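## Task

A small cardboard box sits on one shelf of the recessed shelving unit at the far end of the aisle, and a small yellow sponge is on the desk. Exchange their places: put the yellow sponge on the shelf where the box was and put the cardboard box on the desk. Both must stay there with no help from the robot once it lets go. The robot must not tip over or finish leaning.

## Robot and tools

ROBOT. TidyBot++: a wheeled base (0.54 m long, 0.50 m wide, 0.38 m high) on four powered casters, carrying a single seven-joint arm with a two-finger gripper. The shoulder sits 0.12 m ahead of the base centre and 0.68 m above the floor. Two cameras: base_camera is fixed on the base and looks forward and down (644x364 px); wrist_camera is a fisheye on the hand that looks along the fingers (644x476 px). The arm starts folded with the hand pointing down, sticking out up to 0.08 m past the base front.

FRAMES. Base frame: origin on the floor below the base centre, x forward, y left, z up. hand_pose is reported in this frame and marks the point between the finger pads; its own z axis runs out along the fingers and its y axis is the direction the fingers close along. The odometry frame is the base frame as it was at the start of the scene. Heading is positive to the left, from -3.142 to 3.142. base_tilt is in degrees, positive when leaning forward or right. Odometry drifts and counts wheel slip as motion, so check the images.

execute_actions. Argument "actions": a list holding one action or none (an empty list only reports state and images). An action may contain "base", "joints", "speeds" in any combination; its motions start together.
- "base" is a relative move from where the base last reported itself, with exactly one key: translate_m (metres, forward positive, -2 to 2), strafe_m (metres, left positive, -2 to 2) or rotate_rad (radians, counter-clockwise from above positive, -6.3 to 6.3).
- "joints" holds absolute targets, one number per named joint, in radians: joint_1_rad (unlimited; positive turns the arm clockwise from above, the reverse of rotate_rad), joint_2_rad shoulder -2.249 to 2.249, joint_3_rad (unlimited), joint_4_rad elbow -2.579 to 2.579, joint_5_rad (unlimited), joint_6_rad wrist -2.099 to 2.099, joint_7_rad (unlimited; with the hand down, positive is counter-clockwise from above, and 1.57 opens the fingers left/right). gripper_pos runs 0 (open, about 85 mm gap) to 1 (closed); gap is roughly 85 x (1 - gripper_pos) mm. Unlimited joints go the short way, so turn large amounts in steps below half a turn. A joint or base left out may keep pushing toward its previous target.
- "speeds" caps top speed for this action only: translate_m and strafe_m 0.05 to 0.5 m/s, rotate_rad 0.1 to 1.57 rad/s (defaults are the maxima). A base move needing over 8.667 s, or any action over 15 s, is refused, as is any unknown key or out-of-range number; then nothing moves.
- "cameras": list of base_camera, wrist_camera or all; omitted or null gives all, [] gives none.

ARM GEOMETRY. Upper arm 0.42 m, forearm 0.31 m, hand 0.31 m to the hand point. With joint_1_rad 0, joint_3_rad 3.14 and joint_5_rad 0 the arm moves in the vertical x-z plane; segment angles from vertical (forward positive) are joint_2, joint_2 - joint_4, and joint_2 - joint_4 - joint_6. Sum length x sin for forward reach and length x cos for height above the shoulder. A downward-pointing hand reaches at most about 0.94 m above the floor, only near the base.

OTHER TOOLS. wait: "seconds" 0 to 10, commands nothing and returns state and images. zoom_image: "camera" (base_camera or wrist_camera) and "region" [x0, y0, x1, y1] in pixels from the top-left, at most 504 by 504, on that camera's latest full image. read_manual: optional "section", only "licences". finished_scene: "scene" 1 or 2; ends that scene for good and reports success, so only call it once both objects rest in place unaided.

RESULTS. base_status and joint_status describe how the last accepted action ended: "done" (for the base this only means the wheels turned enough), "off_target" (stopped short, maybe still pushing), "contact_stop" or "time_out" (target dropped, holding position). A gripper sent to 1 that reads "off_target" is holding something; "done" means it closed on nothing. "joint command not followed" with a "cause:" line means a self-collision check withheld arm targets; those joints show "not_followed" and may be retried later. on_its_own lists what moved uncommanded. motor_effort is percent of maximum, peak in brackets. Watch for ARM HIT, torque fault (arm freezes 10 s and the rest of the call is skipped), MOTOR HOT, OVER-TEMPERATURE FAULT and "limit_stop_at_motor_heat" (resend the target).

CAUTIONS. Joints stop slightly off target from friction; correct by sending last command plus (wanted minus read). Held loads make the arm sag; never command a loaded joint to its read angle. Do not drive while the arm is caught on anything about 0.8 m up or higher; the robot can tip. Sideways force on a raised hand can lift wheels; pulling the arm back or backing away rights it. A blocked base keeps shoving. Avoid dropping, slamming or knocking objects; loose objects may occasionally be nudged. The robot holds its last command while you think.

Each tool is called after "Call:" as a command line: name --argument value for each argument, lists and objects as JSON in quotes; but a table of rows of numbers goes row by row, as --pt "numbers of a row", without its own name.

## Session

Call:
execute_actions --actions '[]'

Scene clock: 0.00 s.
base_odometry: x=+0.000 y=+0.000 heading=+0.000 (m, m, rad; odometry frame)
base_tilt: forward=-0.1 right=-0.5 (deg)
base_status: not commanded
joint_positions: joint_1_rad=-0.004 joint_2_rad=-0.316 joint_3_rad=+3.128 joint_4_rad=-2.507 joint_5_rad=+0.003 joint_6_rad=-0.892 joint_7_rad=+1.557 gripper_pos=+0.000
joint_status: not commanded
motor_effort: joint_1_rad=-1 joint_2_rad=-2 joint_3_rad=+1 joint_4_rad=+12 joint_5_rad=+0 joint_6_rad=+2 joint_7_rad=-1 (%)
hand_pose: x=+0.2622 y=+0.0027 z=+0.5882 quat_wxyz=(+0.003, +1.000, +0.003, +0.029) (m; base frame)
pictures: base_camera, wrist_camera
camera_calibration (this result's frames):
wrist_camera: T_world_to_cam=[[-0.139959, -0.98879, -0.0520115, 0.086335], [-0.980271, 0.145774, -0.133483, 0.405762], [0.139568, 0.0323033, -0.989685, 0.673508], [0, 0, 0, 1]] pos_world=[0.31584, 0.00446095, 0.725214]
Images, in order (width x height): base_camera 644x364, wrist_camera 644x476.

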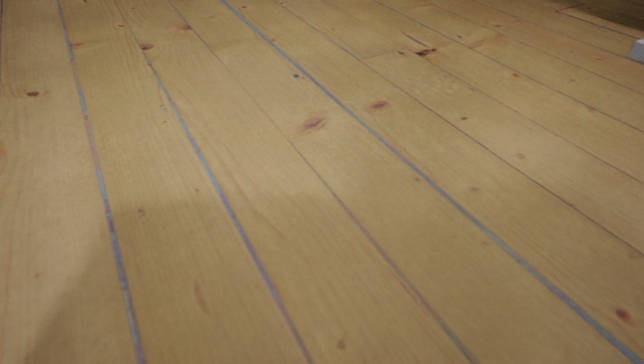

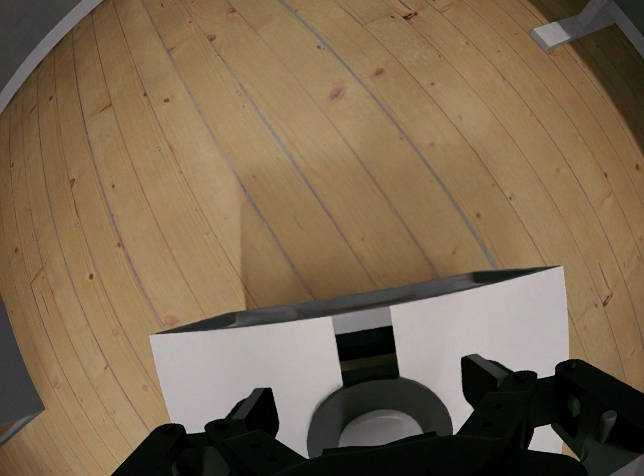

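Call:
execute_actions --actions '[{"base": {"rotate_rad": -1.17}, "joints": {"joint_1_rad": 0.0, "joint_2_rad": 0.0, "joint_3_rad": 3.14, "joint_4_rad": -1.4, "joint_5_rad": 0.0, "joint_6_rad": -0.85, "joint_7_rad": 1.57}}]'

Scene clock: 23.87 s.
base_odometry: x=+0.000 y=+0.000 heading=-1.169 (m, m, rad; odometry frame)
base_tilt: forward=-0.1 right=-0.6 (deg)
base_status: done
joint_positions: joint_1_rad=-0.004 joint_2_rad=-0.024 joint_3_rad=+3.136 joint_4_rad=-1.409 joint_5_rad=+0.003 joint_6_rad=-0.892 joint_7_rad=+1.557 gripper_pos=+0.000
joint_status: all done
motor_effort: joint_1_rad=-1(2) joint_2_rad=-19(19) joint_3_rad=+1(3) joint_4_rad=+18(19) joint_5_rad=-1(1) joint_6_rad=+7(6) joint_7_rad=+0(1) (%)
hand_pose: x=+0.6545 y=+0.0060 z=+0.9588 quat_wxyz=(-0.003, +0.908, -0.001, +0.419) (m; base frame)
pictures: base_camera, wrist_camera
camera_calibration (this result's frames):
wrist_camera: T_world_to_cam=[[-0.0581581, -0.986623, -0.15229, 0.206426], [-0.582103, 0.157446, -0.797726, 1.21553], [0.811032, 0.0422545, -0.583473, 0.156385], [0, 0, 0, 1]] pos_world=[0.592738, 0.00567559, 1.09234]
Images, in order (width x height): base_camera 644x364, wrist_camera 644x476.

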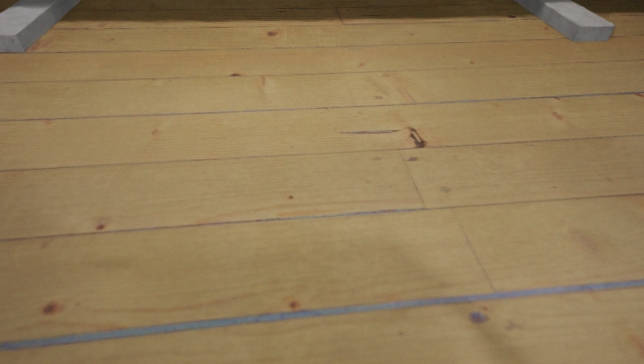

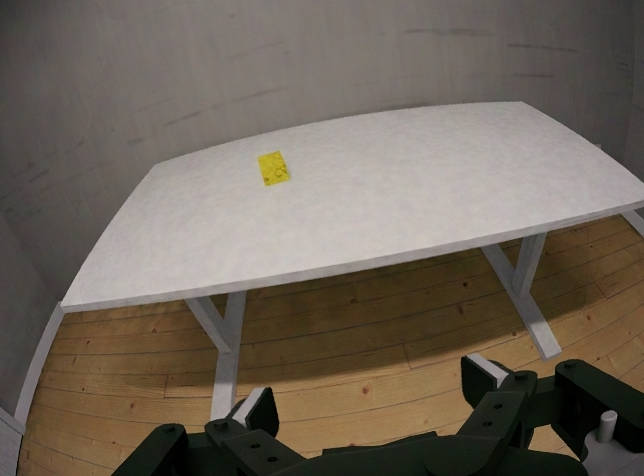

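Call:
zoom_image --camera "wrist_camera" --region '[230, 135, 320, 200]'

Region (230, 135, 320, 200) of wrist_camera's 644x476 image, scaled by 5.600.

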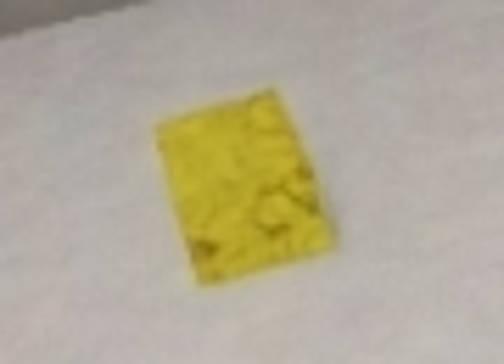

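Call:
execute_actions --actions '[{"base": {"translate_m": 0.45}, "joints": {"joint_1_rad": -0.22, "joint_2_rad": 0.255, "joint_4_rad": -1.67, "joint_6_rad": -0.045}}]'

Scene clock: 106.10 s.
base_odometry: x=+0.175 y=-0.415 heading=-1.170 (m, m, rad; odometry frame)
base_tilt: forward=-0.2 right=-0.5 (deg)
base_status: done
joint_positions: joint_1_rad=-0.206 joint_2_rad=+0.258 joint_3_rad=+3.136 joint_4_rad=-1.668 joint_5_rad=+0.003 joint_6_rad=-0.084 joint_7_rad=+1.557 gripper_pos=+0.000
joint_status: all done
motor_effort: joint_1_rad=-2(1) joint_2_rad=-31(33) joint_3_rad=+0(2) joint_4_rad=+19(20) joint_5_rad=+1(0) joint_6_rad=+7(9) joint_7_rad=-1(1) (%)
hand_pose: x=+0.7875 y=+0.1441 z=+0.8470 quat_wxyz=(-0.060, +0.840, +0.084, +0.533) (m; base frame)
pictures: base_camera, wrist_camera
camera_calibration (this result's frames):
wrist_camera: T_world_to_cam=[[0.183518, -0.968873, -0.166152, 0.152179], [-0.376976, 0.0867358, -0.922153, 1.13604], [0.90786, 0.231867, -0.349324, -0.324372], [0, 0, 0, 1]] pos_world=[0.694818, 0.124118, 0.95958]
Images, in order (width x height): base_camera 644x364, wrist_camera 644x476.

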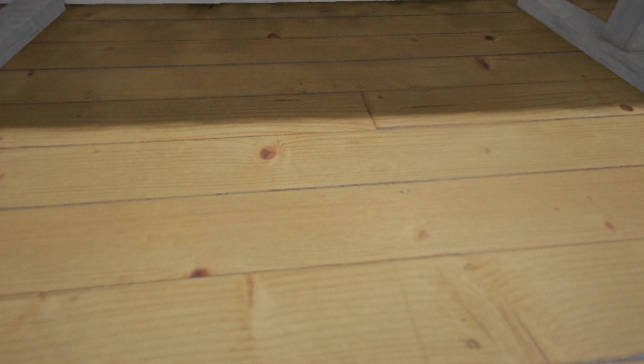

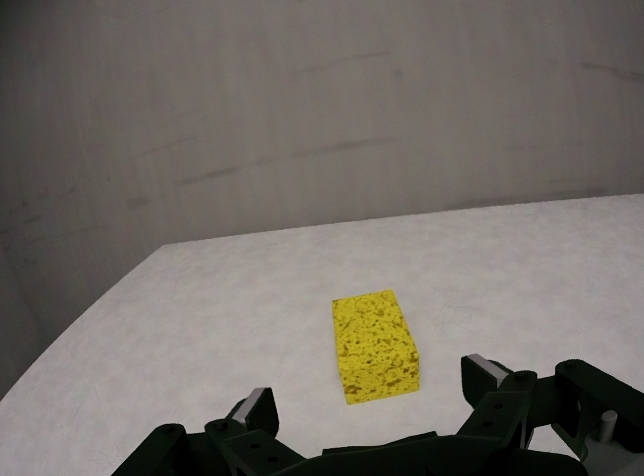

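Call:
zoom_image --camera "wrist_camera" --region '[300, 280, 460, 415]'

Region (300, 280, 460, 415) of wrist_camera's 644x476 image, scaled by 3.150; it fills the top 425 rows of this view, and the rest is white.

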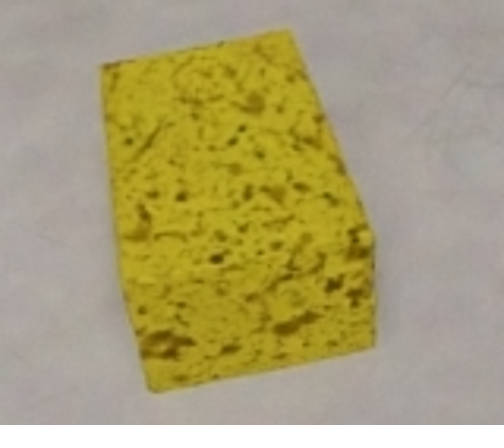

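Call:
execute_actions --actions '[{"base": {"translate_m": 0.08}, "joints": {"joint_1_rad": -0.237, "joint_2_rad": 0.35, "joint_6_rad": 0.135}, "speeds": {"translate_m": 0.1}}]' --cameras '["wrist_camera"]'

Scene clock: 178.53 s.
base_odometry: x=+0.207 y=-0.488 heading=-1.170 (m, m, rad; odometry frame)
base_tilt: forward=-0.1 right=-0.6 (deg)
base_status: done
joint_positions: joint_1_rad=-0.214 joint_2_rad=+0.341 joint_3_rad=+3.136 joint_4_rad=-1.668 joint_5_rad=+0.003 joint_6_rad=+0.095 joint_7_rad=+1.557 gripper_pos=+0.000
joint_status: all done
motor_effort: joint_1_rad=-1(0) joint_2_rad=-30(34) joint_3_rad=+1(0) joint_4_rad=+18(19) joint_5_rad=+0(0) joint_6_rad=+8(9) joint_7_rad=+0(0) (%)
hand_pose: x=+0.8201 y=+0.1572 z=+0.8404 quat_wxyz=(-0.067, +0.813, +0.085, +0.572) (m; base frame)
pictures: wrist_camera
camera_calibration (this result's frames):
wrist_camera: T_world_to_cam=[[0.207517, -0.963662, -0.168204, 0.139027], [-0.289628, 0.103713, -0.951504, 1.09148], [0.934373, 0.24617, -0.257581, -0.460404], [0, 0, 0, 1]] pos_world=[0.717462, 0.134112, 0.94334]
Images, in order (width x height): wrist_camera 644x476.

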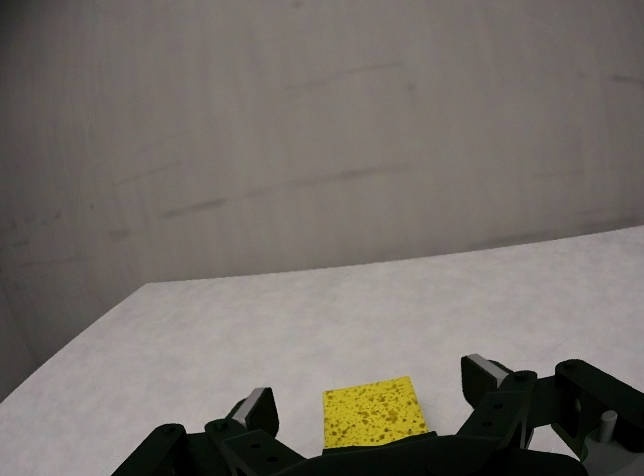

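Call:
zoom_image --camera "wrist_camera" --region '[260, 345, 480, 465]'

Region (260, 345, 480, 465) of wrist_camera's 644x476 image, scaled by 2.291; it fills the top 275 rows of this view, and the rest is white.

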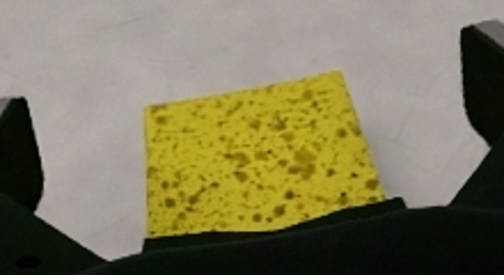

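Call:
execute_actions --actions '[{"base": {"translate_m": -0.007}, "joints": {"joint_2_rad": 0.428}}]' --cameras '["wrist_camera"]'

Scene clock: 211.43 s.
base_odometry: x=+0.204 y=-0.482 heading=-1.170 (m, m, rad; odometry frame)
base_tilt: forward=-0.1 right=-0.6 (deg)
base_status: done
joint_positions: joint_1_rad=-0.215 joint_2_rad=+0.418 joint_3_rad=+3.136 joint_4_rad=-1.669 joint_5_rad=+0.003 joint_6_rad=+0.095 joint_7_rad=+1.557 gripper_pos=+0.000
joint_status: all done
motor_effort: joint_1_rad=-1(2) joint_2_rad=-33(34) joint_3_rad=+0(1) joint_4_rad=+17(19) joint_5_rad=-1(0) joint_6_rad=+8(9) joint_7_rad=-1(0) (%)
hand_pose: x=+0.8296 y=+0.1600 z=+0.7841 quat_wxyz=(-0.064, +0.835, +0.087, +0.540) (m; base frame)
pictures: wrist_camera
camera_calibration (this result's frames):
wrist_camera: T_world_to_cam=[[0.195758, -0.966234, -0.16754, 0.139972], [-0.361222, 0.0877861, -0.928339, 1.08415], [0.9117, 0.242249, -0.33184, -0.406887], [0, 0, 0, 1]] pos_world=[0.735178, 0.13864, 0.894891]
Images, in order (width x height): wrist_camera 644x476.

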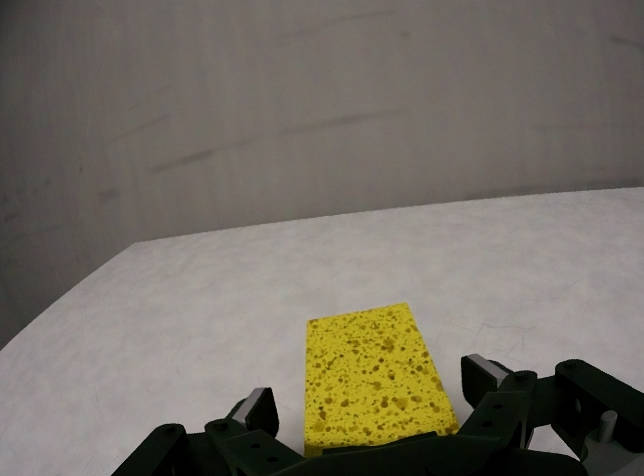

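Call:
zoom_image --camera "wrist_camera" --region '[260, 290, 480, 465]'

Region (260, 290, 480, 465) of wrist_camera's 644x476 image, scaled by 2.291; it fills the top 401 rows of this view, and the rest is white.

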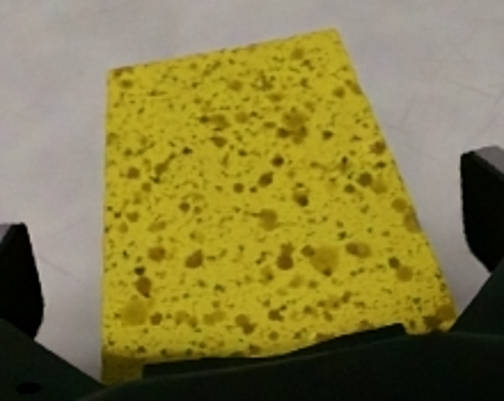

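Call:
execute_actions --actions '[{"joints": {"joint_2_rad": 0.455}}]' --cameras '["wrist_camera"]'

Scene clock: 248.60 s.
base_odometry: x=+0.204 y=-0.482 heading=-1.170 (m, m, rad; odometry frame)
base_tilt: forward=-0.1 right=-0.5 (deg)
base_status: not commanded
joint_positions: joint_1_rad=-0.215 joint_2_rad=+0.437 joint_3_rad=+3.136 joint_4_rad=-1.669 joint_5_rad=+0.003 joint_6_rad=+0.095 joint_7_rad=+1.557 gripper_pos=+0.000
joint_status: all done
motor_effort: joint_1_rad=-1(1) joint_2_rad=-33(35) joint_3_rad=+0(0) joint_4_rad=+17(18) joint_5_rad=+0(0) joint_6_rad=+7(9) joint_7_rad=-1(1) (%)
hand_pose: x=+0.8314 y=+0.1604 z=+0.7701 quat_wxyz=(-0.063, +0.840, +0.088, +0.532) (m; base frame)
pictures: wrist_camera
camera_calibration (this result's frames):
wrist_camera: T_world_to_cam=[[0.192635, -0.966917, -0.167223, 0.140127], [-0.378487, 0.0840132, -0.921786, 1.08174], [0.905339, 0.240859, -0.349782, -0.393897], [0, 0, 0, 1]] pos_world=[0.739042, 0.139484, 0.882788]
Images, in order (width x height): wrist_camera 644x476.

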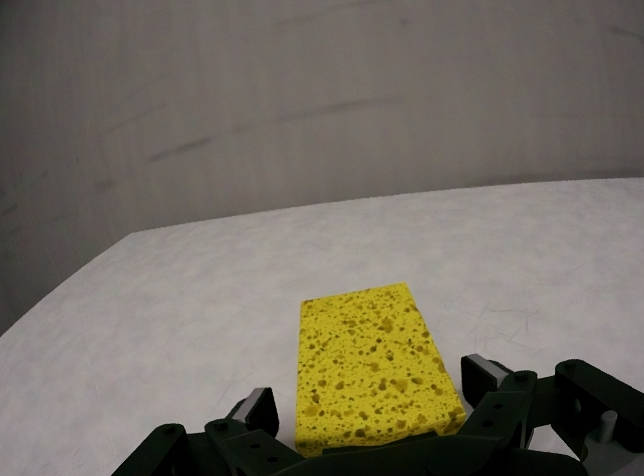

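Hand at z=0.770 with no contact on the desk; closing the gripper.

Call:
execute_actions --actions '[{"joints": {"gripper_pos": 1.0}}]' --cameras '["wrist_camera"]'

Scene clock: 260.33 s.
base_odometry: x=+0.204 y=-0.482 heading=-1.170 (m, m, rad; odometry frame)
base_tilt: forward=-0.1 right=-0.5 (deg)
base_status: not commanded
joint_positions: joint_1_rad=-0.215 joint_2_rad=+0.438 joint_3_rad=+3.136 joint_4_rad=-1.669 joint_5_rad=+0.003 joint_6_rad=+0.098 joint_7_rad=+1.557 gripper_pos=+0.368
joint_status: gripper_pos off_target (ended at +0.368, target +1.000)
motor_effort: joint_1_rad=-1(1) joint_2_rad=-32(34) joint_3_rad=+1(0) joint_4_rad=+16(18) joint_5_rad=+0(0) joint_6_rad=+7(8) joint_7_rad=-1(1) (%)
hand_pose: x=+0.8317 y=+0.1605 z=+0.7707 quat_wxyz=(-0.063, +0.839, +0.088, +0.533) (m; base frame)
pictures: wrist_camera
camera_calibration (this result's frames):
wrist_camera: T_world_to_cam=[[0.19299, -0.966837, -0.167276, 0.139959], [-0.37653, 0.084454, -0.922547, 1.08125], [0.90608, 0.241027, -0.347744, -0.396227], [0, 0, 0, 1]] pos_world=[0.739125, 0.139503, 0.883131]
Images, in order (width x height): wrist_camera 644x476.

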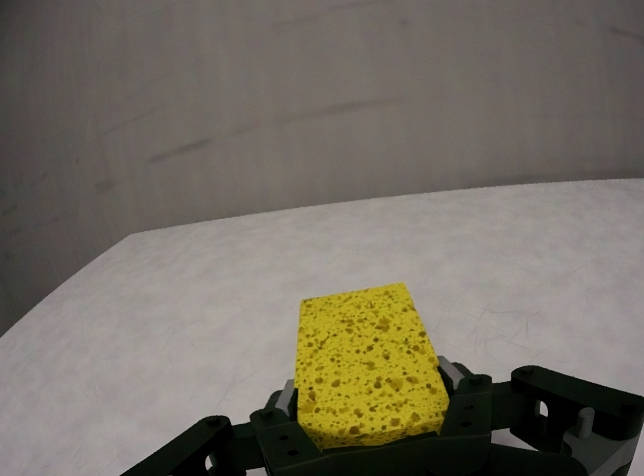

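Call:
execute_actions --actions '[{"joints": {"joint_2_rad": 0.33}}]' --cameras '[]'

Call:
execute_actions --actions '[{"base": {"rotate_rad": 3.14}, "joints": {"joint_1_rad": 0.02, "joint_2_rad": -0.45, "joint_4_rad": -2.35, "joint_6_rad": 0.1}}]'

Scene clock: 291.43 s.
base_odometry: x=+0.204 y=-0.482 heading=-1.170 (m, m, rad; odometry frame)
base_tilt: forward=-0.2 right=-0.5 (deg)
base_status: not commanded
joint_positions: joint_1_rad=-0.215 joint_2_rad=+0.338 joint_3_rad=+3.136 joint_4_rad=-1.670 joint_5_rad=+0.003 joint_6_rad=+0.098 joint_7_rad=+1.557 gripper_pos=+0.368
joint_status: all done
motor_effort: joint_1_rad=-1(1) joint_2_rad=-31(36) joint_3_rad=+1(0) joint_4_rad=+18(19) joint_5_rad=+0(0) joint_6_rad=+8(8) joint_7_rad=+0(1) (%)
hand_pose: x=+0.8192 y=+0.1578 z=+0.8420 quat_wxyz=(-0.067, +0.812, +0.085, +0.574) (m; base frame)
pictures: none
No camera images: the call's "cameras" was empty. Leave "cameras" out to get every camera's image.

Scene clock: 294.73 s.
base_odometry: x=+0.204 y=-0.482 heading=+1.969 (m, m, rad; odometry frame)
base_tilt: forward=-0.1 right=-0.5 (deg)
base_status: done
joint_positions: joint_1_rad=-0.003 joint_2_rad=-0.427 joint_3_rad=+3.142 joint_4_rad=-2.339 joint_5_rad=+0.003 joint_6_rad=+0.098 joint_7_rad=+1.557 gripper_pos=+0.368
joint_status: all done
motor_effort: joint_1_rad=-1(4) joint_2_rad=-6(32) joint_3_rad=+1(2) joint_4_rad=+19(20) joint_5_rad=+0(0) joint_6_rad=+8(8) joint_7_rad=-1(1) (%)
hand_pose: x=+0.5430 y=+0.0023 z=+0.8846 quat_wxyz=(-0.004, +0.788, -0.003, +0.616) (m; base frame)
pictures: base_camera, wrist_camera
camera_calibration (this result's frames):
wrist_camera: T_world_to_cam=[[0.0119441, -0.98596, -0.166557, 0.159498], [-0.16466, 0.162355, -0.972897, 1.0203], [0.986278, 0.0390456, -0.160409, -0.265666], [0, 0, 0, 1]] pos_world=[0.428118, 0.00198106, 0.976595]
Images, in order (width x height): base_camera 644x364, wrist_camera 644x476.

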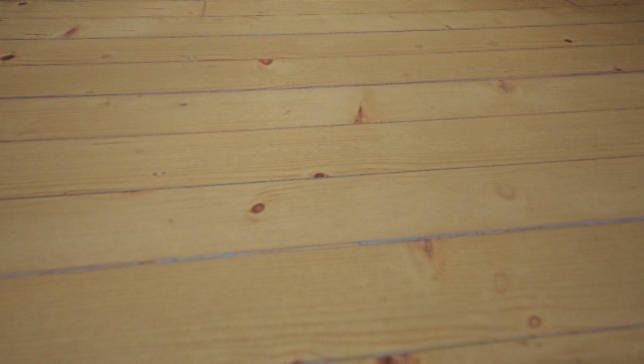

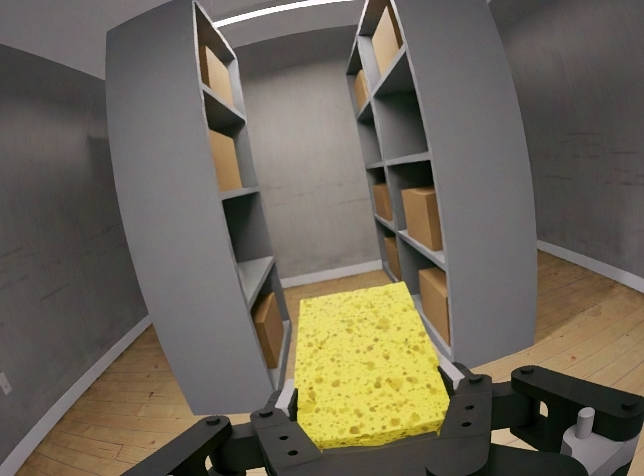

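Call:
zoom_image --camera "wrist_camera" --region '[190, 120, 470, 300]'

Call:
zoom_image --camera "wrist_camera" --region '[180, 260, 560, 430]'

Region (190, 120, 470, 300) of wrist_camera's 644x476 image, scaled by 1.800; it fills the top 324 rows of this view, and the rest is white.

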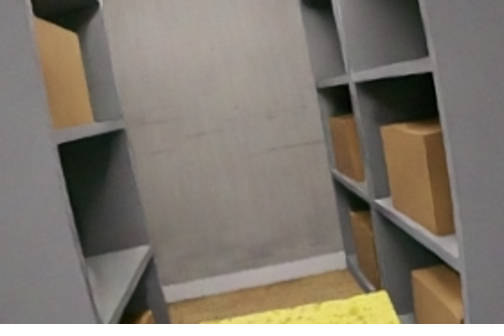

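Region (180, 260, 560, 430) of wrist_camera's 644x476 image, scaled by 1.326; it fills the top 225 rows of this view, and the rest is white.

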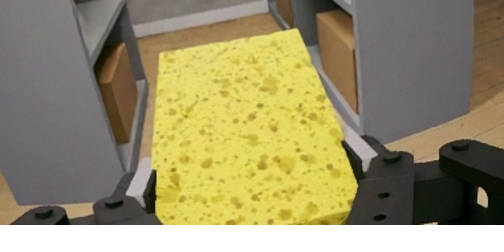

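Call:
execute_actions --actions '[{"base": {"translate_m": 1.0}}]'

Scene clock: 332.10 s.
base_odometry: x=-0.185 y=+0.440 heading=+1.969 (m, m, rad; odometry frame)
base_tilt: forward=-0.1 right=-0.5 (deg)
base_status: done
joint_positions: joint_1_rad=-0.002 joint_2_rad=-0.435 joint_3_rad=+3.142 joint_4_rad=-2.341 joint_5_rad=+0.003 joint_6_rad=+0.098 joint_7_rad=+1.557 gripper_pos=+0.368
joint_status: not commanded
motor_effort: joint_1_rad=-1(1) joint_2_rad=-6(8) joint_3_rad=+1(1) joint_4_rad=+19(19) joint_5_rad=+0(1) joint_6_rad=+8(8) joint_7_rad=-1(0) (%)
hand_pose: x=+0.5410 y=+0.0022 z=+0.8865 quat_wxyz=(-0.004, +0.786, -0.003, +0.618) (m; base frame)
pictures: base_camera, wrist_camera
camera_calibration (this result's frames):
wrist_camera: T_world_to_cam=[[0.0125541, -0.985961, -0.166503, 0.159334], [-0.159253, 0.162419, -0.973786, 1.01975], [0.987158, 0.038741, -0.154978, -0.26871], [0, 0, 0, 1]] pos_world=[0.425657, 0.0018796, 0.977905]
Images, in order (width x height): base_camera 644x364, wrist_camera 644x476.

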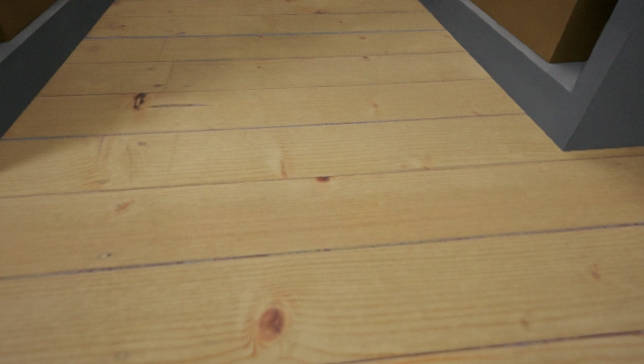

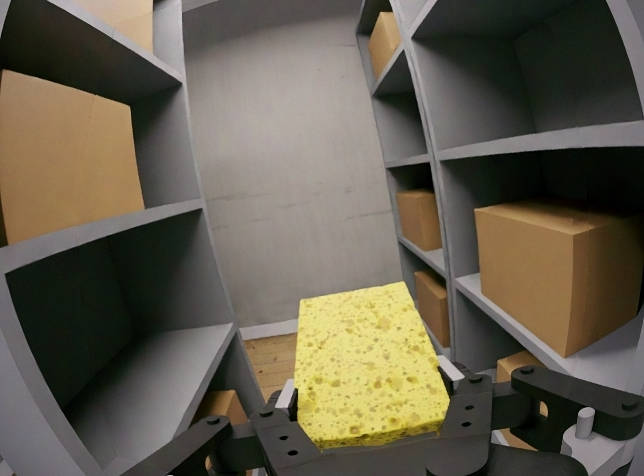

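Call:
zoom_image --camera "wrist_camera" --region '[170, 120, 470, 300]'

Region (170, 120, 470, 300) of wrist_camera's 644x476 image, scaled by 1.680; it fills the top 302 rows of this view, and the rest is white.

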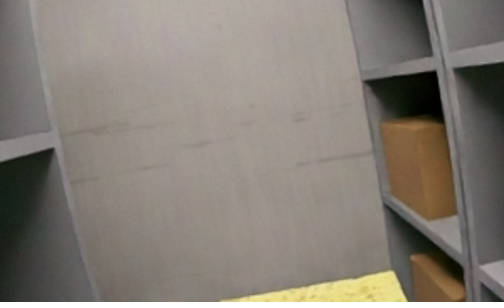

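Call:
execute_actions --actions '[{"base": {"translate_m": 2.0}, "joints": {"joint_1_rad": -1.55, "joint_6_rad": -0.95}}]'

Scene clock: 397.70 s.
base_odometry: x=-0.963 y=+2.282 heading=+1.970 (m, m, rad; odometry frame)
base_tilt: forward=-0.1 right=-0.5 (deg)
base_status: done
joint_positions: joint_1_rad=-1.528 joint_2_rad=-0.438 joint_3_rad=+3.142 joint_4_rad=-2.342 joint_5_rad=+0.003 joint_6_rad=-0.908 joint_7_rad=+1.557 gripper_pos=+0.368
joint_status: all done
motor_effort: joint_1_rad=-1(1) joint_2_rad=-2(5) joint_3_rad=+0(1) joint_4_rad=+16(19) joint_5_rad=-1(0) joint_6_rad=+3(8) joint_7_rad=-1(0) (%)
hand_pose: x=+0.1279 y=+0.2191 z=+0.6655 quat_wxyz=(-0.113, +0.717, +0.678, +0.119) (m; base frame)
pictures: base_camera, wrist_camera
camera_calibration (this result's frames):
wrist_camera: T_world_to_cam=[[0.979071, -0.179182, -0.0965113, -0.00539347], [-0.202821, -0.898315, -0.389736, 0.552803], [-0.0168639, 0.401154, -0.915855, 0.65184], [0, 0, 0, 1]] pos_world=[0.128393, 0.234137, 0.811919]
Images, in order (width x height): base_camera 644x364, wrist_camera 644x476.

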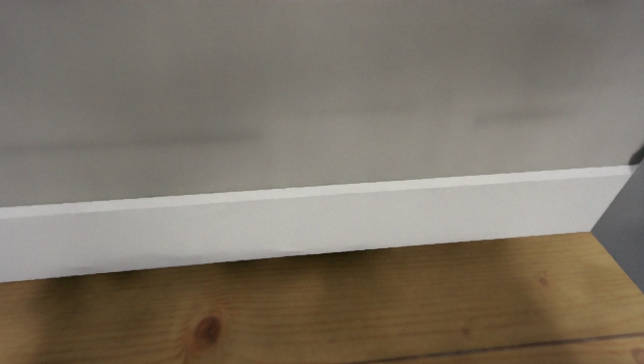

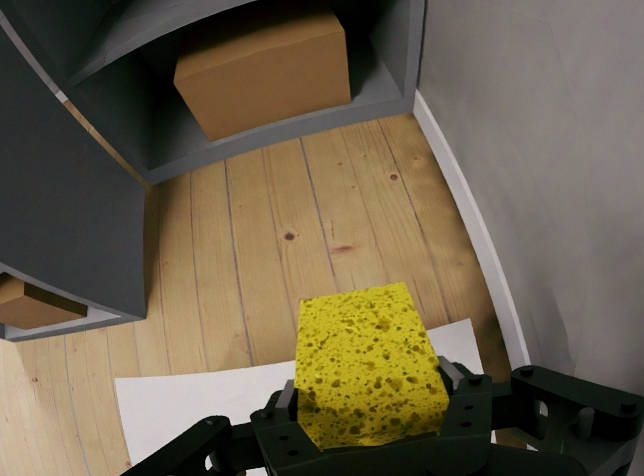

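Call:
execute_actions --actions '[{"joints": {"joint_6_rad": 0.1}}]' --cameras '["wrist_camera"]'

Scene clock: 407.93 s.
base_odometry: x=-0.963 y=+2.282 heading=+1.970 (m, m, rad; odometry frame)
base_tilt: forward=-0.2 right=-0.5 (deg)
base_status: not commanded
joint_positions: joint_1_rad=-1.528 joint_2_rad=-0.438 joint_3_rad=+3.142 joint_4_rad=-2.348 joint_5_rad=+0.003 joint_6_rad=+0.078 joint_7_rad=+1.557 gripper_pos=+0.368
joint_status: all done
motor_effort: joint_1_rad=-1(1) joint_2_rad=-5(5) joint_3_rad=+1(1) joint_4_rad=+20(19) joint_5_rad=+0(1) joint_6_rad=+9(8) joint_7_rad=+0(1) (%)
hand_pose: x=+0.1358 y=+0.4184 z=+0.8781 quat_wxyz=(-0.424, +0.576, +0.545, +0.438) (m; base frame)
pictures: wrist_camera
camera_calibration (this result's frames):
wrist_camera: T_world_to_cam=[[0.985351, -0.0360347, -0.166688, 0.0439784], [-0.170436, -0.174182, -0.969852, 1.01827], [0.00591411, 0.984054, -0.177772, -0.128331], [0, 0, 0, 1]] pos_world=[0.130974, 0.305234, 0.972084]
Images, in order (width x height): wrist_camera 644x476.

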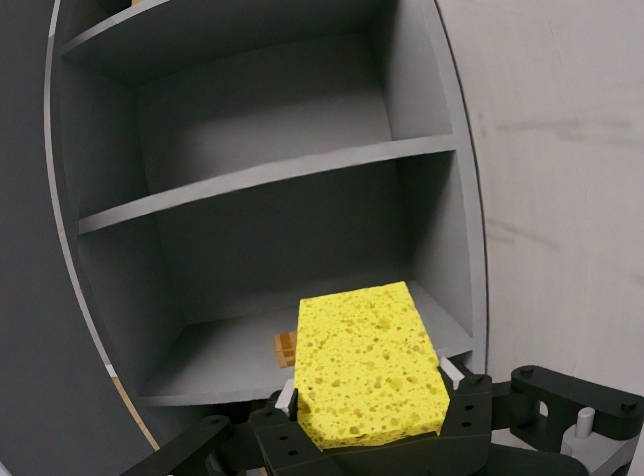

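Call:
execute_actions --actions '[{"base": {"strafe_m": 0.08}, "joints": {"joint_1_rad": -1.38, "joint_2_rad": 0.59, "joint_4_rad": -1.99, "joint_6_rad": 0.62}}]' --cameras '["wrist_camera"]'

Scene clock: 425.33 s.
base_odometry: x=-1.037 y=+2.251 heading=+1.970 (m, m, rad; odometry frame)
base_tilt: forward=-0.1 right=-0.5 (deg)
base_status: done
joint_positions: joint_1_rad=-1.404 joint_2_rad=+0.577 joint_3_rad=+3.142 joint_4_rad=-2.004 joint_5_rad=+0.003 joint_6_rad=+0.575 joint_7_rad=+1.557 gripper_pos=+0.368
joint_status: all done
motor_effort: joint_1_rad=-1(0) joint_2_rad=-33(34) joint_3_rad=+0(1) joint_4_rad=+12(20) joint_5_rad=-1(0) joint_6_rad=+7(9) joint_7_rad=-1(0) (%)
hand_pose: x=+0.2305 y=+0.6698 z=+0.6370 quat_wxyz=(-0.350, +0.647, +0.541, +0.408) (m; base frame)
pictures: wrist_camera
camera_calibration (this result's frames):
wrist_camera: T_world_to_cam=[[0.96858, -0.185243, -0.165944, 0.0229306], [-0.218489, -0.315058, -0.923581, 0.920295], [0.118805, 0.930819, -0.345632, -0.302613], [0, 0, 0, 1]] pos_world=[0.214816, 0.575871, 0.749179]
Images, in order (width x height): wrist_camera 644x476.

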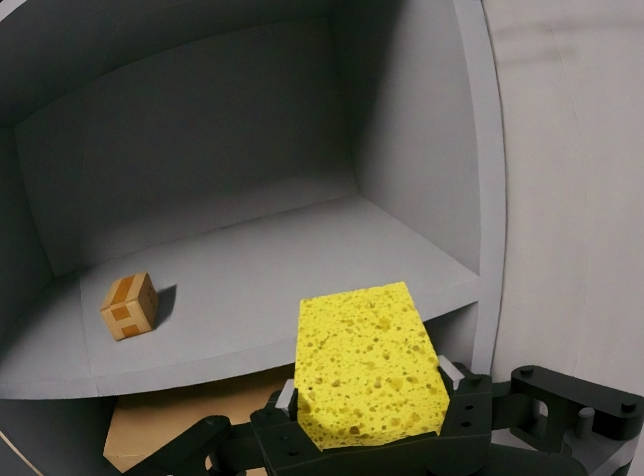

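Call:
zoom_image --camera "wrist_camera" --region '[80, 260, 200, 350]'

Call:
zoom_image --camera "wrist_camera" --region '[330, 170, 530, 330]'

Region (80, 260, 200, 350) of wrist_camera's 644x476 image, scaled by 4.200; it fills the top 378 rows of this view, and the rest is white.

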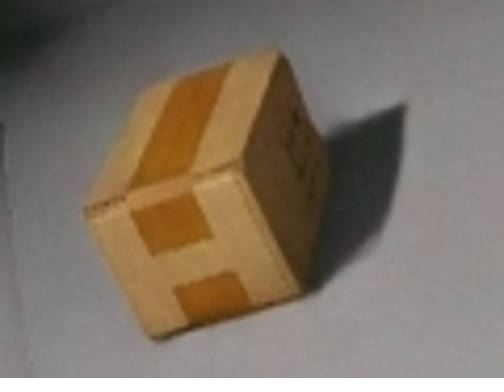

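Region (330, 170, 530, 330) of wrist_camera's 644x476 image, scaled by 2.520; it fills the top 403 rows of this view, and the rest is white.

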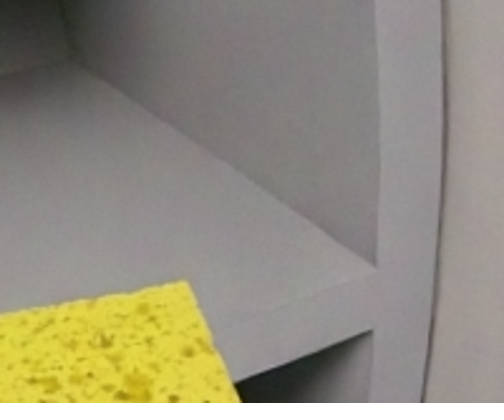

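Call:
execute_actions --actions '[{"base": {"strafe_m": 0.33}, "joints": {"joint_2_rad": 0.66, "joint_6_rad": 0.695}, "speeds": {"strafe_m": 0.3}}]' --cameras '["wrist_camera"]'

Scene clock: 473.03 s.
base_odometry: x=-1.341 y=+2.123 heading=+1.969 (m, m, rad; odometry frame)
base_tilt: forward=-0.1 right=-0.6 (deg)
base_status: done
joint_positions: joint_1_rad=-1.402 joint_2_rad=+0.645 joint_3_rad=+3.142 joint_4_rad=-1.996 joint_5_rad=+0.003 joint_6_rad=+0.652 joint_7_rad=+1.557 gripper_pos=+0.368
joint_status: all done
motor_effort: joint_1_rad=+0(2) joint_2_rad=-35(36) joint_3_rad=+0(1) joint_4_rad=+12(13) joint_5_rad=-1(0) joint_6_rad=+8(8) joint_7_rad=+0(0) (%)
hand_pose: x=+0.2331 y=+0.6787 z=+0.6160 quat_wxyz=(-0.354, +0.644, +0.537, +0.414) (m; base frame)
pictures: wrist_camera
camera_calibration (this result's frames):
wrist_camera: T_world_to_cam=[[0.968736, -0.183961, -0.166459, 0.0179358], [-0.216457, -0.298866, -0.929422, 0.896482], [0.121228, 0.936396, -0.329342, -0.332859], [0, 0, 0, 1]] pos_world=[0.217027, 0.582915, 0.726571]
Images, in order (width x height): wrist_camera 644x476.

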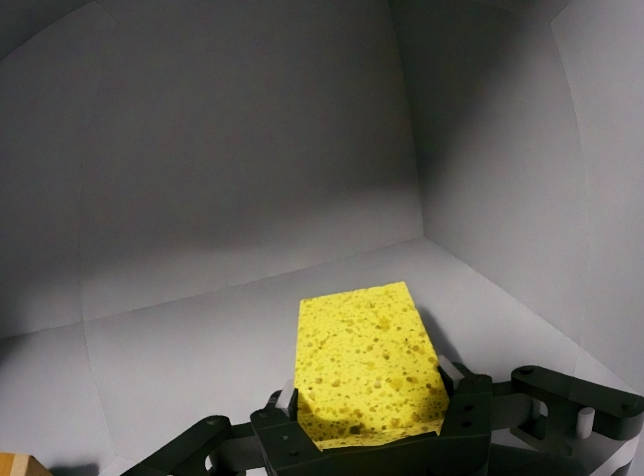

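Call:
execute_actions --actions '[{"joints": {"joint_2_rad": 0.712, "joint_6_rad": 0.735}}]' --cameras '[]'

Scene clock: 481.93 s.
base_odometry: x=-1.341 y=+2.123 heading=+1.969 (m, m, rad; odometry frame)
base_tilt: forward=-0.1 right=-0.6 (deg)
base_status: not commanded
joint_positions: joint_1_rad=-1.402 joint_2_rad=+0.699 joint_3_rad=+3.142 joint_4_rad=-1.996 joint_5_rad=+0.003 joint_6_rad=+0.691 joint_7_rad=+1.557 gripper_pos=+0.368
joint_status: all done
motor_effort: joint_1_rad=-1(1) joint_2_rad=-34(37) joint_3_rad=+0(0) joint_4_rad=+10(11) joint_5_rad=+0(0) joint_6_rad=+7(8) joint_7_rad=-1(1) (%)
hand_pose: x=+0.2332 y=+0.6794 z=+0.5898 quat_wxyz=(-0.350, +0.647, +0.540, +0.409) (m; base frame)
pictures: none
No camera images: the call's "cameras" was empty. Leave "cameras" out to get every camera's image.

Call:
execute_actions --actions '[{"joints": {"joint_2_rad": 0.733}}]' --cameras '["wrist_camera"]'

Scene clock: 485.63 s.
base_odometry: x=-1.341 y=+2.123 heading=+1.969 (m, m, rad; odometry frame)
base_tilt: forward=-0.1 right=-0.5 (deg)
base_status: not commanded
joint_positions: joint_1_rad=-1.402 joint_2_rad=+0.712 joint_3_rad=+3.142 joint_4_rad=-1.996 joint_5_rad=+0.003 joint_6_rad=+0.695 joint_7_rad=+1.557 gripper_pos=+0.368
joint_status: all done
motor_effort: joint_1_rad=+0(0) joint_2_rad=-34(36) joint_3_rad=+0(0) joint_4_rad=+10(12) joint_5_rad=-1(0) joint_6_rad=+7(9) joint_7_rad=+0(1) (%)
hand_pose: x=+0.2331 y=+0.6788 z=+0.5821 quat_wxyz=(-0.348, +0.648, +0.541, +0.407) (m; base frame)
pictures: wrist_camera
camera_calibration (this result's frames):
wrist_camera: T_world_to_cam=[[0.96807, -0.187769, -0.16608, 0.0148497], [-0.220216, -0.320467, -0.921307, 0.875832], [0.11977, 0.928463, -0.351585, -0.325455], [0, 0, 0, 1]] pos_world=[0.217476, 0.585637, 0.694951]
Images, in order (width x height): wrist_camera 644x476.

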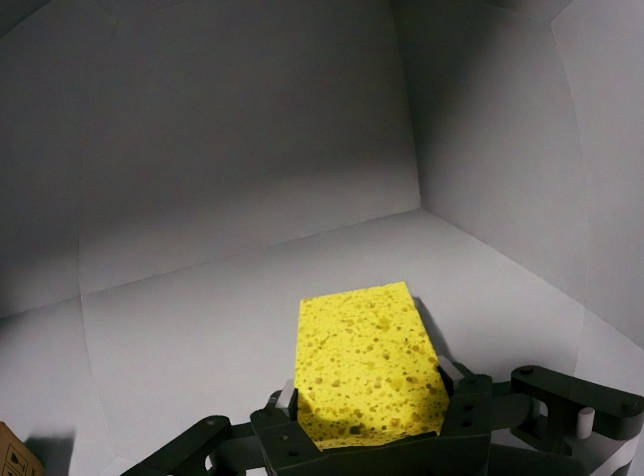

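Call:
execute_actions --actions '[{"joints": {"gripper_pos": 0.0}}]' --cameras '["wrist_camera"]'

Scene clock: 490.30 s.
base_odometry: x=-1.341 y=+2.123 heading=+1.969 (m, m, rad; odometry frame)
base_tilt: forward=-0.2 right=-0.5 (deg)
base_status: not commanded
joint_positions: joint_1_rad=-1.402 joint_2_rad=+0.712 joint_3_rad=+3.142 joint_4_rad=-1.996 joint_5_rad=+0.003 joint_6_rad=+0.695 joint_7_rad=+1.557 gripper_pos=+0.000
joint_status: all done
motor_effort: joint_1_rad=-1(1) joint_2_rad=-35(35) joint_3_rad=+0(0) joint_4_rad=+11(10) joint_5_rad=-1(1) joint_6_rad=+8(8) joint_7_rad=+0(0) (%)
hand_pose: x=+0.2331 y=+0.6788 z=+0.5820 quat_wxyz=(-0.348, +0.649, +0.542, +0.406) (m; base frame)
pictures: wrist_camera
camera_calibration (this result's frames):
wrist_camera: T_world_to_cam=[[0.968065, -0.187801, -0.166075, 0.0148473], [-0.220246, -0.320645, -0.921237, 0.875788], [0.119758, 0.928395, -0.351768, -0.325329], [0, 0, 0, 1]] pos_world=[0.217476, 0.585639, 0.694834]
Images, in order (width x height): wrist_camera 644x476.

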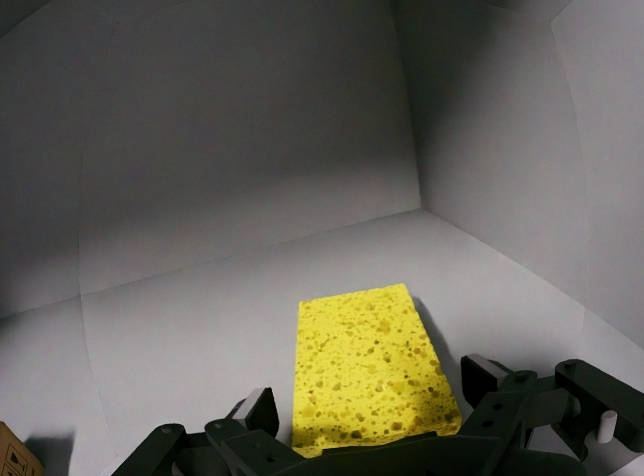

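Call:
execute_actions --actions '[{"joints": {"joint_2_rad": 0.605}}]' --cameras '[]'

Call:
execute_actions --actions '[{"base": {"strafe_m": -0.055}, "joints": {"joint_1_rad": -1.787}}]' --cameras '["wrist_camera"]'

Scene clock: 497.77 s.
base_odometry: x=-1.341 y=+2.123 heading=+1.969 (m, m, rad; odometry frame)
base_tilt: forward=-0.1 right=-0.6 (deg)
base_status: not commanded
joint_positions: joint_1_rad=-1.402 joint_2_rad=+0.612 joint_3_rad=+3.142 joint_4_rad=-1.995 joint_5_rad=+0.003 joint_6_rad=+0.695 joint_7_rad=+1.557 gripper_pos=+0.000
joint_status: all done
motor_effort: joint_1_rad=-1(0) joint_2_rad=-34(38) joint_3_rad=+0(0) joint_4_rad=+12(12) joint_5_rad=+0(1) joint_6_rad=+8(8) joint_7_rad=-1(1) (%)
hand_pose: x=+0.2343 y=+0.6856 z=+0.6516 quat_wxyz=(-0.375, +0.627, +0.524, +0.438) (m; base frame)
pictures: none
No camera images: the call's "cameras" was empty. Leave "cameras" out to get every camera's image.

Scene clock: 499.33 s.
base_odometry: x=-1.290 y=+2.144 heading=+1.969 (m, m, rad; odometry frame)
base_tilt: forward=-0.1 right=-0.6 (deg)
base_status: done
joint_positions: joint_1_rad=-1.775 joint_2_rad=+0.612 joint_3_rad=+3.136 joint_4_rad=-1.994 joint_5_rad=+0.003 joint_6_rad=+0.695 joint_7_rad=+1.557 gripper_pos=+0.000
joint_status: all done
motor_effort: joint_1_rad=-1(4) joint_2_rad=-33(37) joint_3_rad=+0(1) joint_4_rad=+11(14) joint_5_rad=+0(1) joint_6_rad=+8(9) joint_7_rad=-1(1) (%)
hand_pose: x=-0.0269 y=+0.6802 z=+0.6524 quat_wxyz=(-0.452, +0.518, +0.631, +0.360) (m; base frame)
pictures: wrist_camera
camera_calibration (this result's frames):
wrist_camera: T_world_to_cam=[[0.965001, 0.199075, -0.170709, 0.0182856], [-0.109415, -0.285947, -0.951978, 0.883235], [-0.238329, 0.937338, -0.254158, -0.350081], [0, 0, 0, 1]] pos_world=[-0.00444086, 0.577063, 0.754966]
Images, in order (width x height): wrist_camera 644x476.

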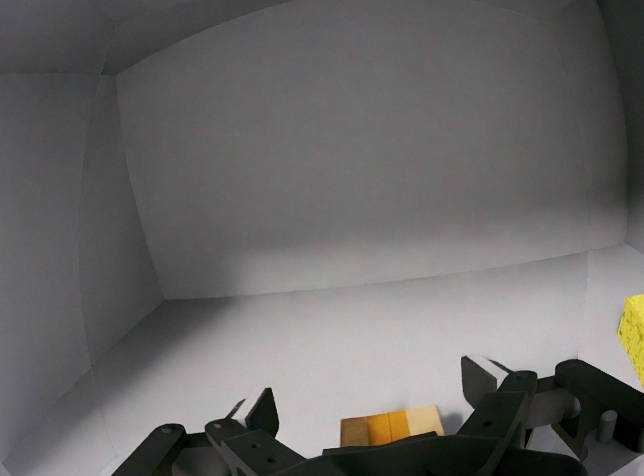

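Call:
zoom_image --camera "wrist_camera" --region '[310, 380, 470, 466]'

Region (310, 380, 470, 466) of wrist_camera's 644x476 image, scaled by 3.150; it fills the top 271 rows of this view, and the rest is white.

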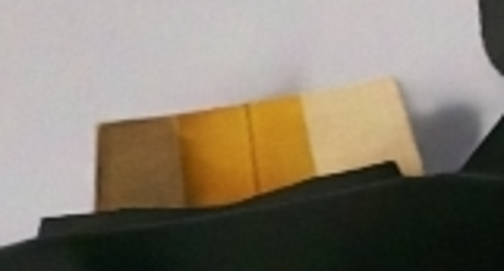

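Call:
execute_actions --actions '[{"base": {"translate_m": 0.009}, "joints": {"joint_2_rad": 0.72}}]' --cameras '["wrist_camera"]'

Scene clock: 539.27 s.
base_odometry: x=-1.294 y=+2.153 heading=+1.970 (m, m, rad; odometry frame)
base_tilt: forward=-0.2 right=-0.5 (deg)
base_status: done
joint_positions: joint_1_rad=-1.776 joint_2_rad=+0.713 joint_3_rad=+3.138 joint_4_rad=-1.994 joint_5_rad=+0.003 joint_6_rad=+0.696 joint_7_rad=+1.557 gripper_pos=+0.000
joint_status: all done
motor_effort: joint_1_rad=-1(2) joint_2_rad=-35(37) joint_3_rad=+0(1) joint_4_rad=+11(12) joint_5_rad=+0(1) joint_6_rad=+8(8) joint_7_rad=-1(1) (%)
hand_pose: x=-0.0257 y=+0.6737 z=+0.5821 quat_wxyz=(-0.419, +0.536, +0.653, +0.333) (m; base frame)
pictures: wrist_camera
camera_calibration (this result's frames):
wrist_camera: T_world_to_cam=[[0.968569, 0.182556, -0.16896, 0.0166637], [-0.0892932, -0.378803, -0.92116, 0.859801], [-0.232166, 0.907294, -0.350596, -0.285087], [0, 0, 0, 1]] pos_world=[-0.00555297, 0.581311, 0.69488]
Images, in order (width x height): wrist_camera 644x476.

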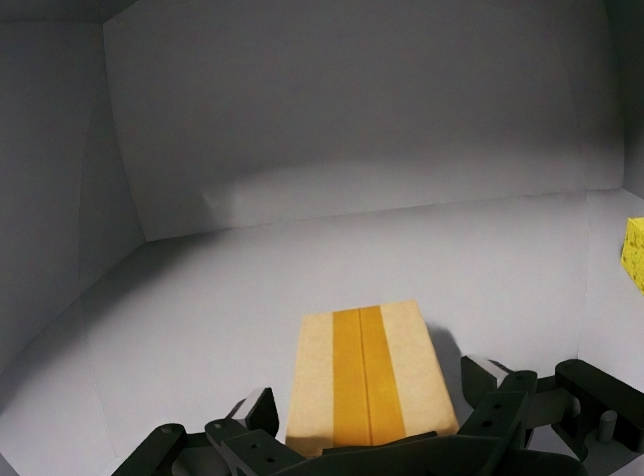

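Call:
execute_actions --actions '[]'

Scene clock: 554.93 s.
base_odometry: x=-1.294 y=+2.153 heading=+1.970 (m, m, rad; odometry frame)
base_tilt: forward=-0.2 right=-0.6 (deg)
base_status: done
joint_positions: joint_1_rad=-1.776 joint_2_rad=+0.713 joint_3_rad=+3.138 joint_4_rad=-1.994 joint_5_rad=+0.003 joint_6_rad=+0.696 joint_7_rad=+1.557 gripper_pos=+0.000
joint_status: all done
motor_effort: joint_1_rad=-1(2) joint_2_rad=-35(37) joint_3_rad=+0(1) joint_4_rad=+11(12) joint_5_rad=-1(1) joint_6_rad=+8(8) joint_7_rad=-1(1) (%)
hand_pose: x=-0.0257 y=+0.6737 z=+0.5821 quat_wxyz=(-0.419, +0.536, +0.653, +0.333) (m; base frame)
pictures: base_camera, wrist_camera
camera_calibration (this result's frames):
wrist_camera: T_world_to_cam=[[0.968569, 0.182556, -0.168961, 0.0166638], [-0.0892934, -0.378803, -0.92116, 0.859801], [-0.232166, 0.907293, -0.350596, -0.285087], [0, 0, 0, 1]] pos_world=[-0.00555297, 0.581311, 0.69488]
Images, in order (width x height): base_camera 644x364, wrist_camera 644x476.

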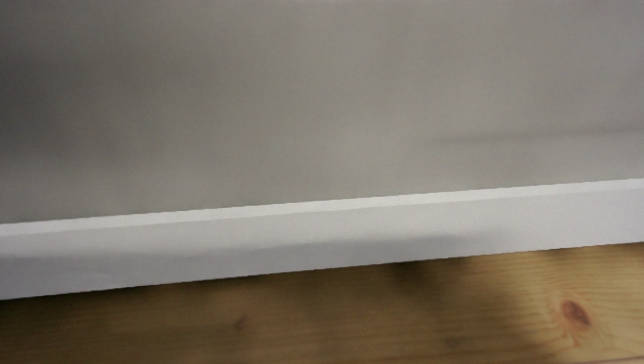

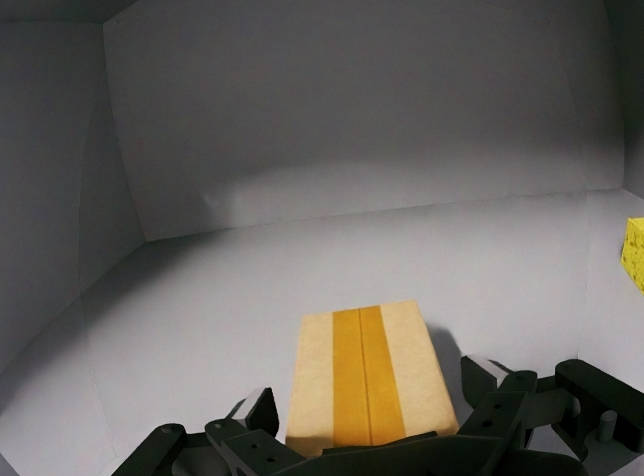

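Call:
execute_actions --actions '[{"joints": {"gripper_pos": 1.0}}]' --cameras '["wrist_camera"]'

Scene clock: 560.37 s.
base_odometry: x=-1.294 y=+2.153 heading=+1.970 (m, m, rad; odometry frame)
base_tilt: forward=-0.1 right=-0.5 (deg)
base_status: not commanded
joint_positions: joint_1_rad=-1.776 joint_2_rad=+0.713 joint_3_rad=+3.138 joint_4_rad=-1.994 joint_5_rad=+0.003 joint_6_rad=+0.697 joint_7_rad=+1.557 gripper_pos=+0.345
joint_status: gripper_pos off_target (ended at +0.345, target +1.000)
motor_effort: joint_1_rad=-1(2) joint_2_rad=-35(34) joint_3_rad=+0(0) joint_4_rad=+10(11) joint_5_rad=+0(0) joint_6_rad=+8(8) joint_7_rad=-1(1) (%)
hand_pose: x=-0.0258 y=+0.6739 z=+0.5825 quat_wxyz=(-0.420, +0.536, +0.653, +0.334) (m; base frame)
pictures: wrist_camera
camera_calibration (this result's frames):
wrist_camera: T_world_to_cam=[[0.968522, 0.182773, -0.168992, 0.0166028], [-0.0895486, -0.377614, -0.921623, 0.859675], [-0.232261, 0.907746, -0.349361, -0.286154], [0, 0, 0, 1]] pos_world=[-0.00556012, 0.581346, 0.695131]
Images, in order (width x height): wrist_camera 644x476.

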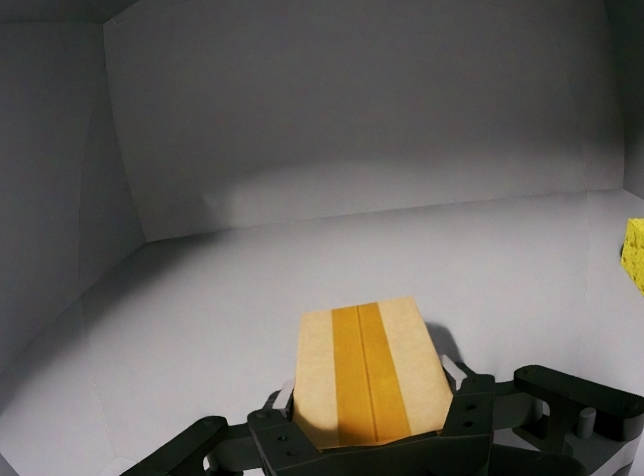

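Call:
execute_actions --actions '[{"joints": {"joint_2_rad": 0.63}}]' --cameras '["wrist_camera"]'

Scene clock: 564.40 s.
base_odometry: x=-1.294 y=+2.153 heading=+1.970 (m, m, rad; odometry frame)
base_tilt: forward=-0.2 right=-0.5 (deg)
base_status: not commanded
joint_positions: joint_1_rad=-1.776 joint_2_rad=+0.647 joint_3_rad=+3.138 joint_4_rad=-1.994 joint_5_rad=+0.003 joint_6_rad=+0.697 joint_7_rad=+1.557 gripper_pos=+0.345
joint_status: all done
motor_effort: joint_1_rad=-1(1) joint_2_rad=-35(39) joint_3_rad=+0(0) joint_4_rad=+12(12) joint_5_rad=-1(1) joint_6_rad=+9(9) joint_7_rad=+0(1) (%)
hand_pose: x=-0.0268 y=+0.6789 z=+0.6283 quat_wxyz=(-0.441, +0.524, +0.639, +0.351) (m; base frame)
pictures: wrist_camera
camera_calibration (this result's frames):
wrist_camera: T_world_to_cam=[[0.966235, 0.193756, -0.169851, 0.0174605], [-0.102137, -0.31718, -0.942849, 0.875645], [-0.236556, 0.928362, -0.28668, -0.328379], [0, 0, 0, 1]] pos_world=[-0.00511497, 0.579209, 0.734428]
Images, in order (width x height): wrist_camera 644x476.

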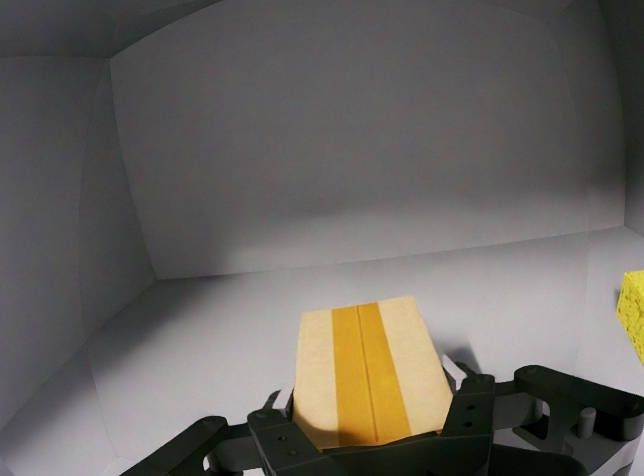

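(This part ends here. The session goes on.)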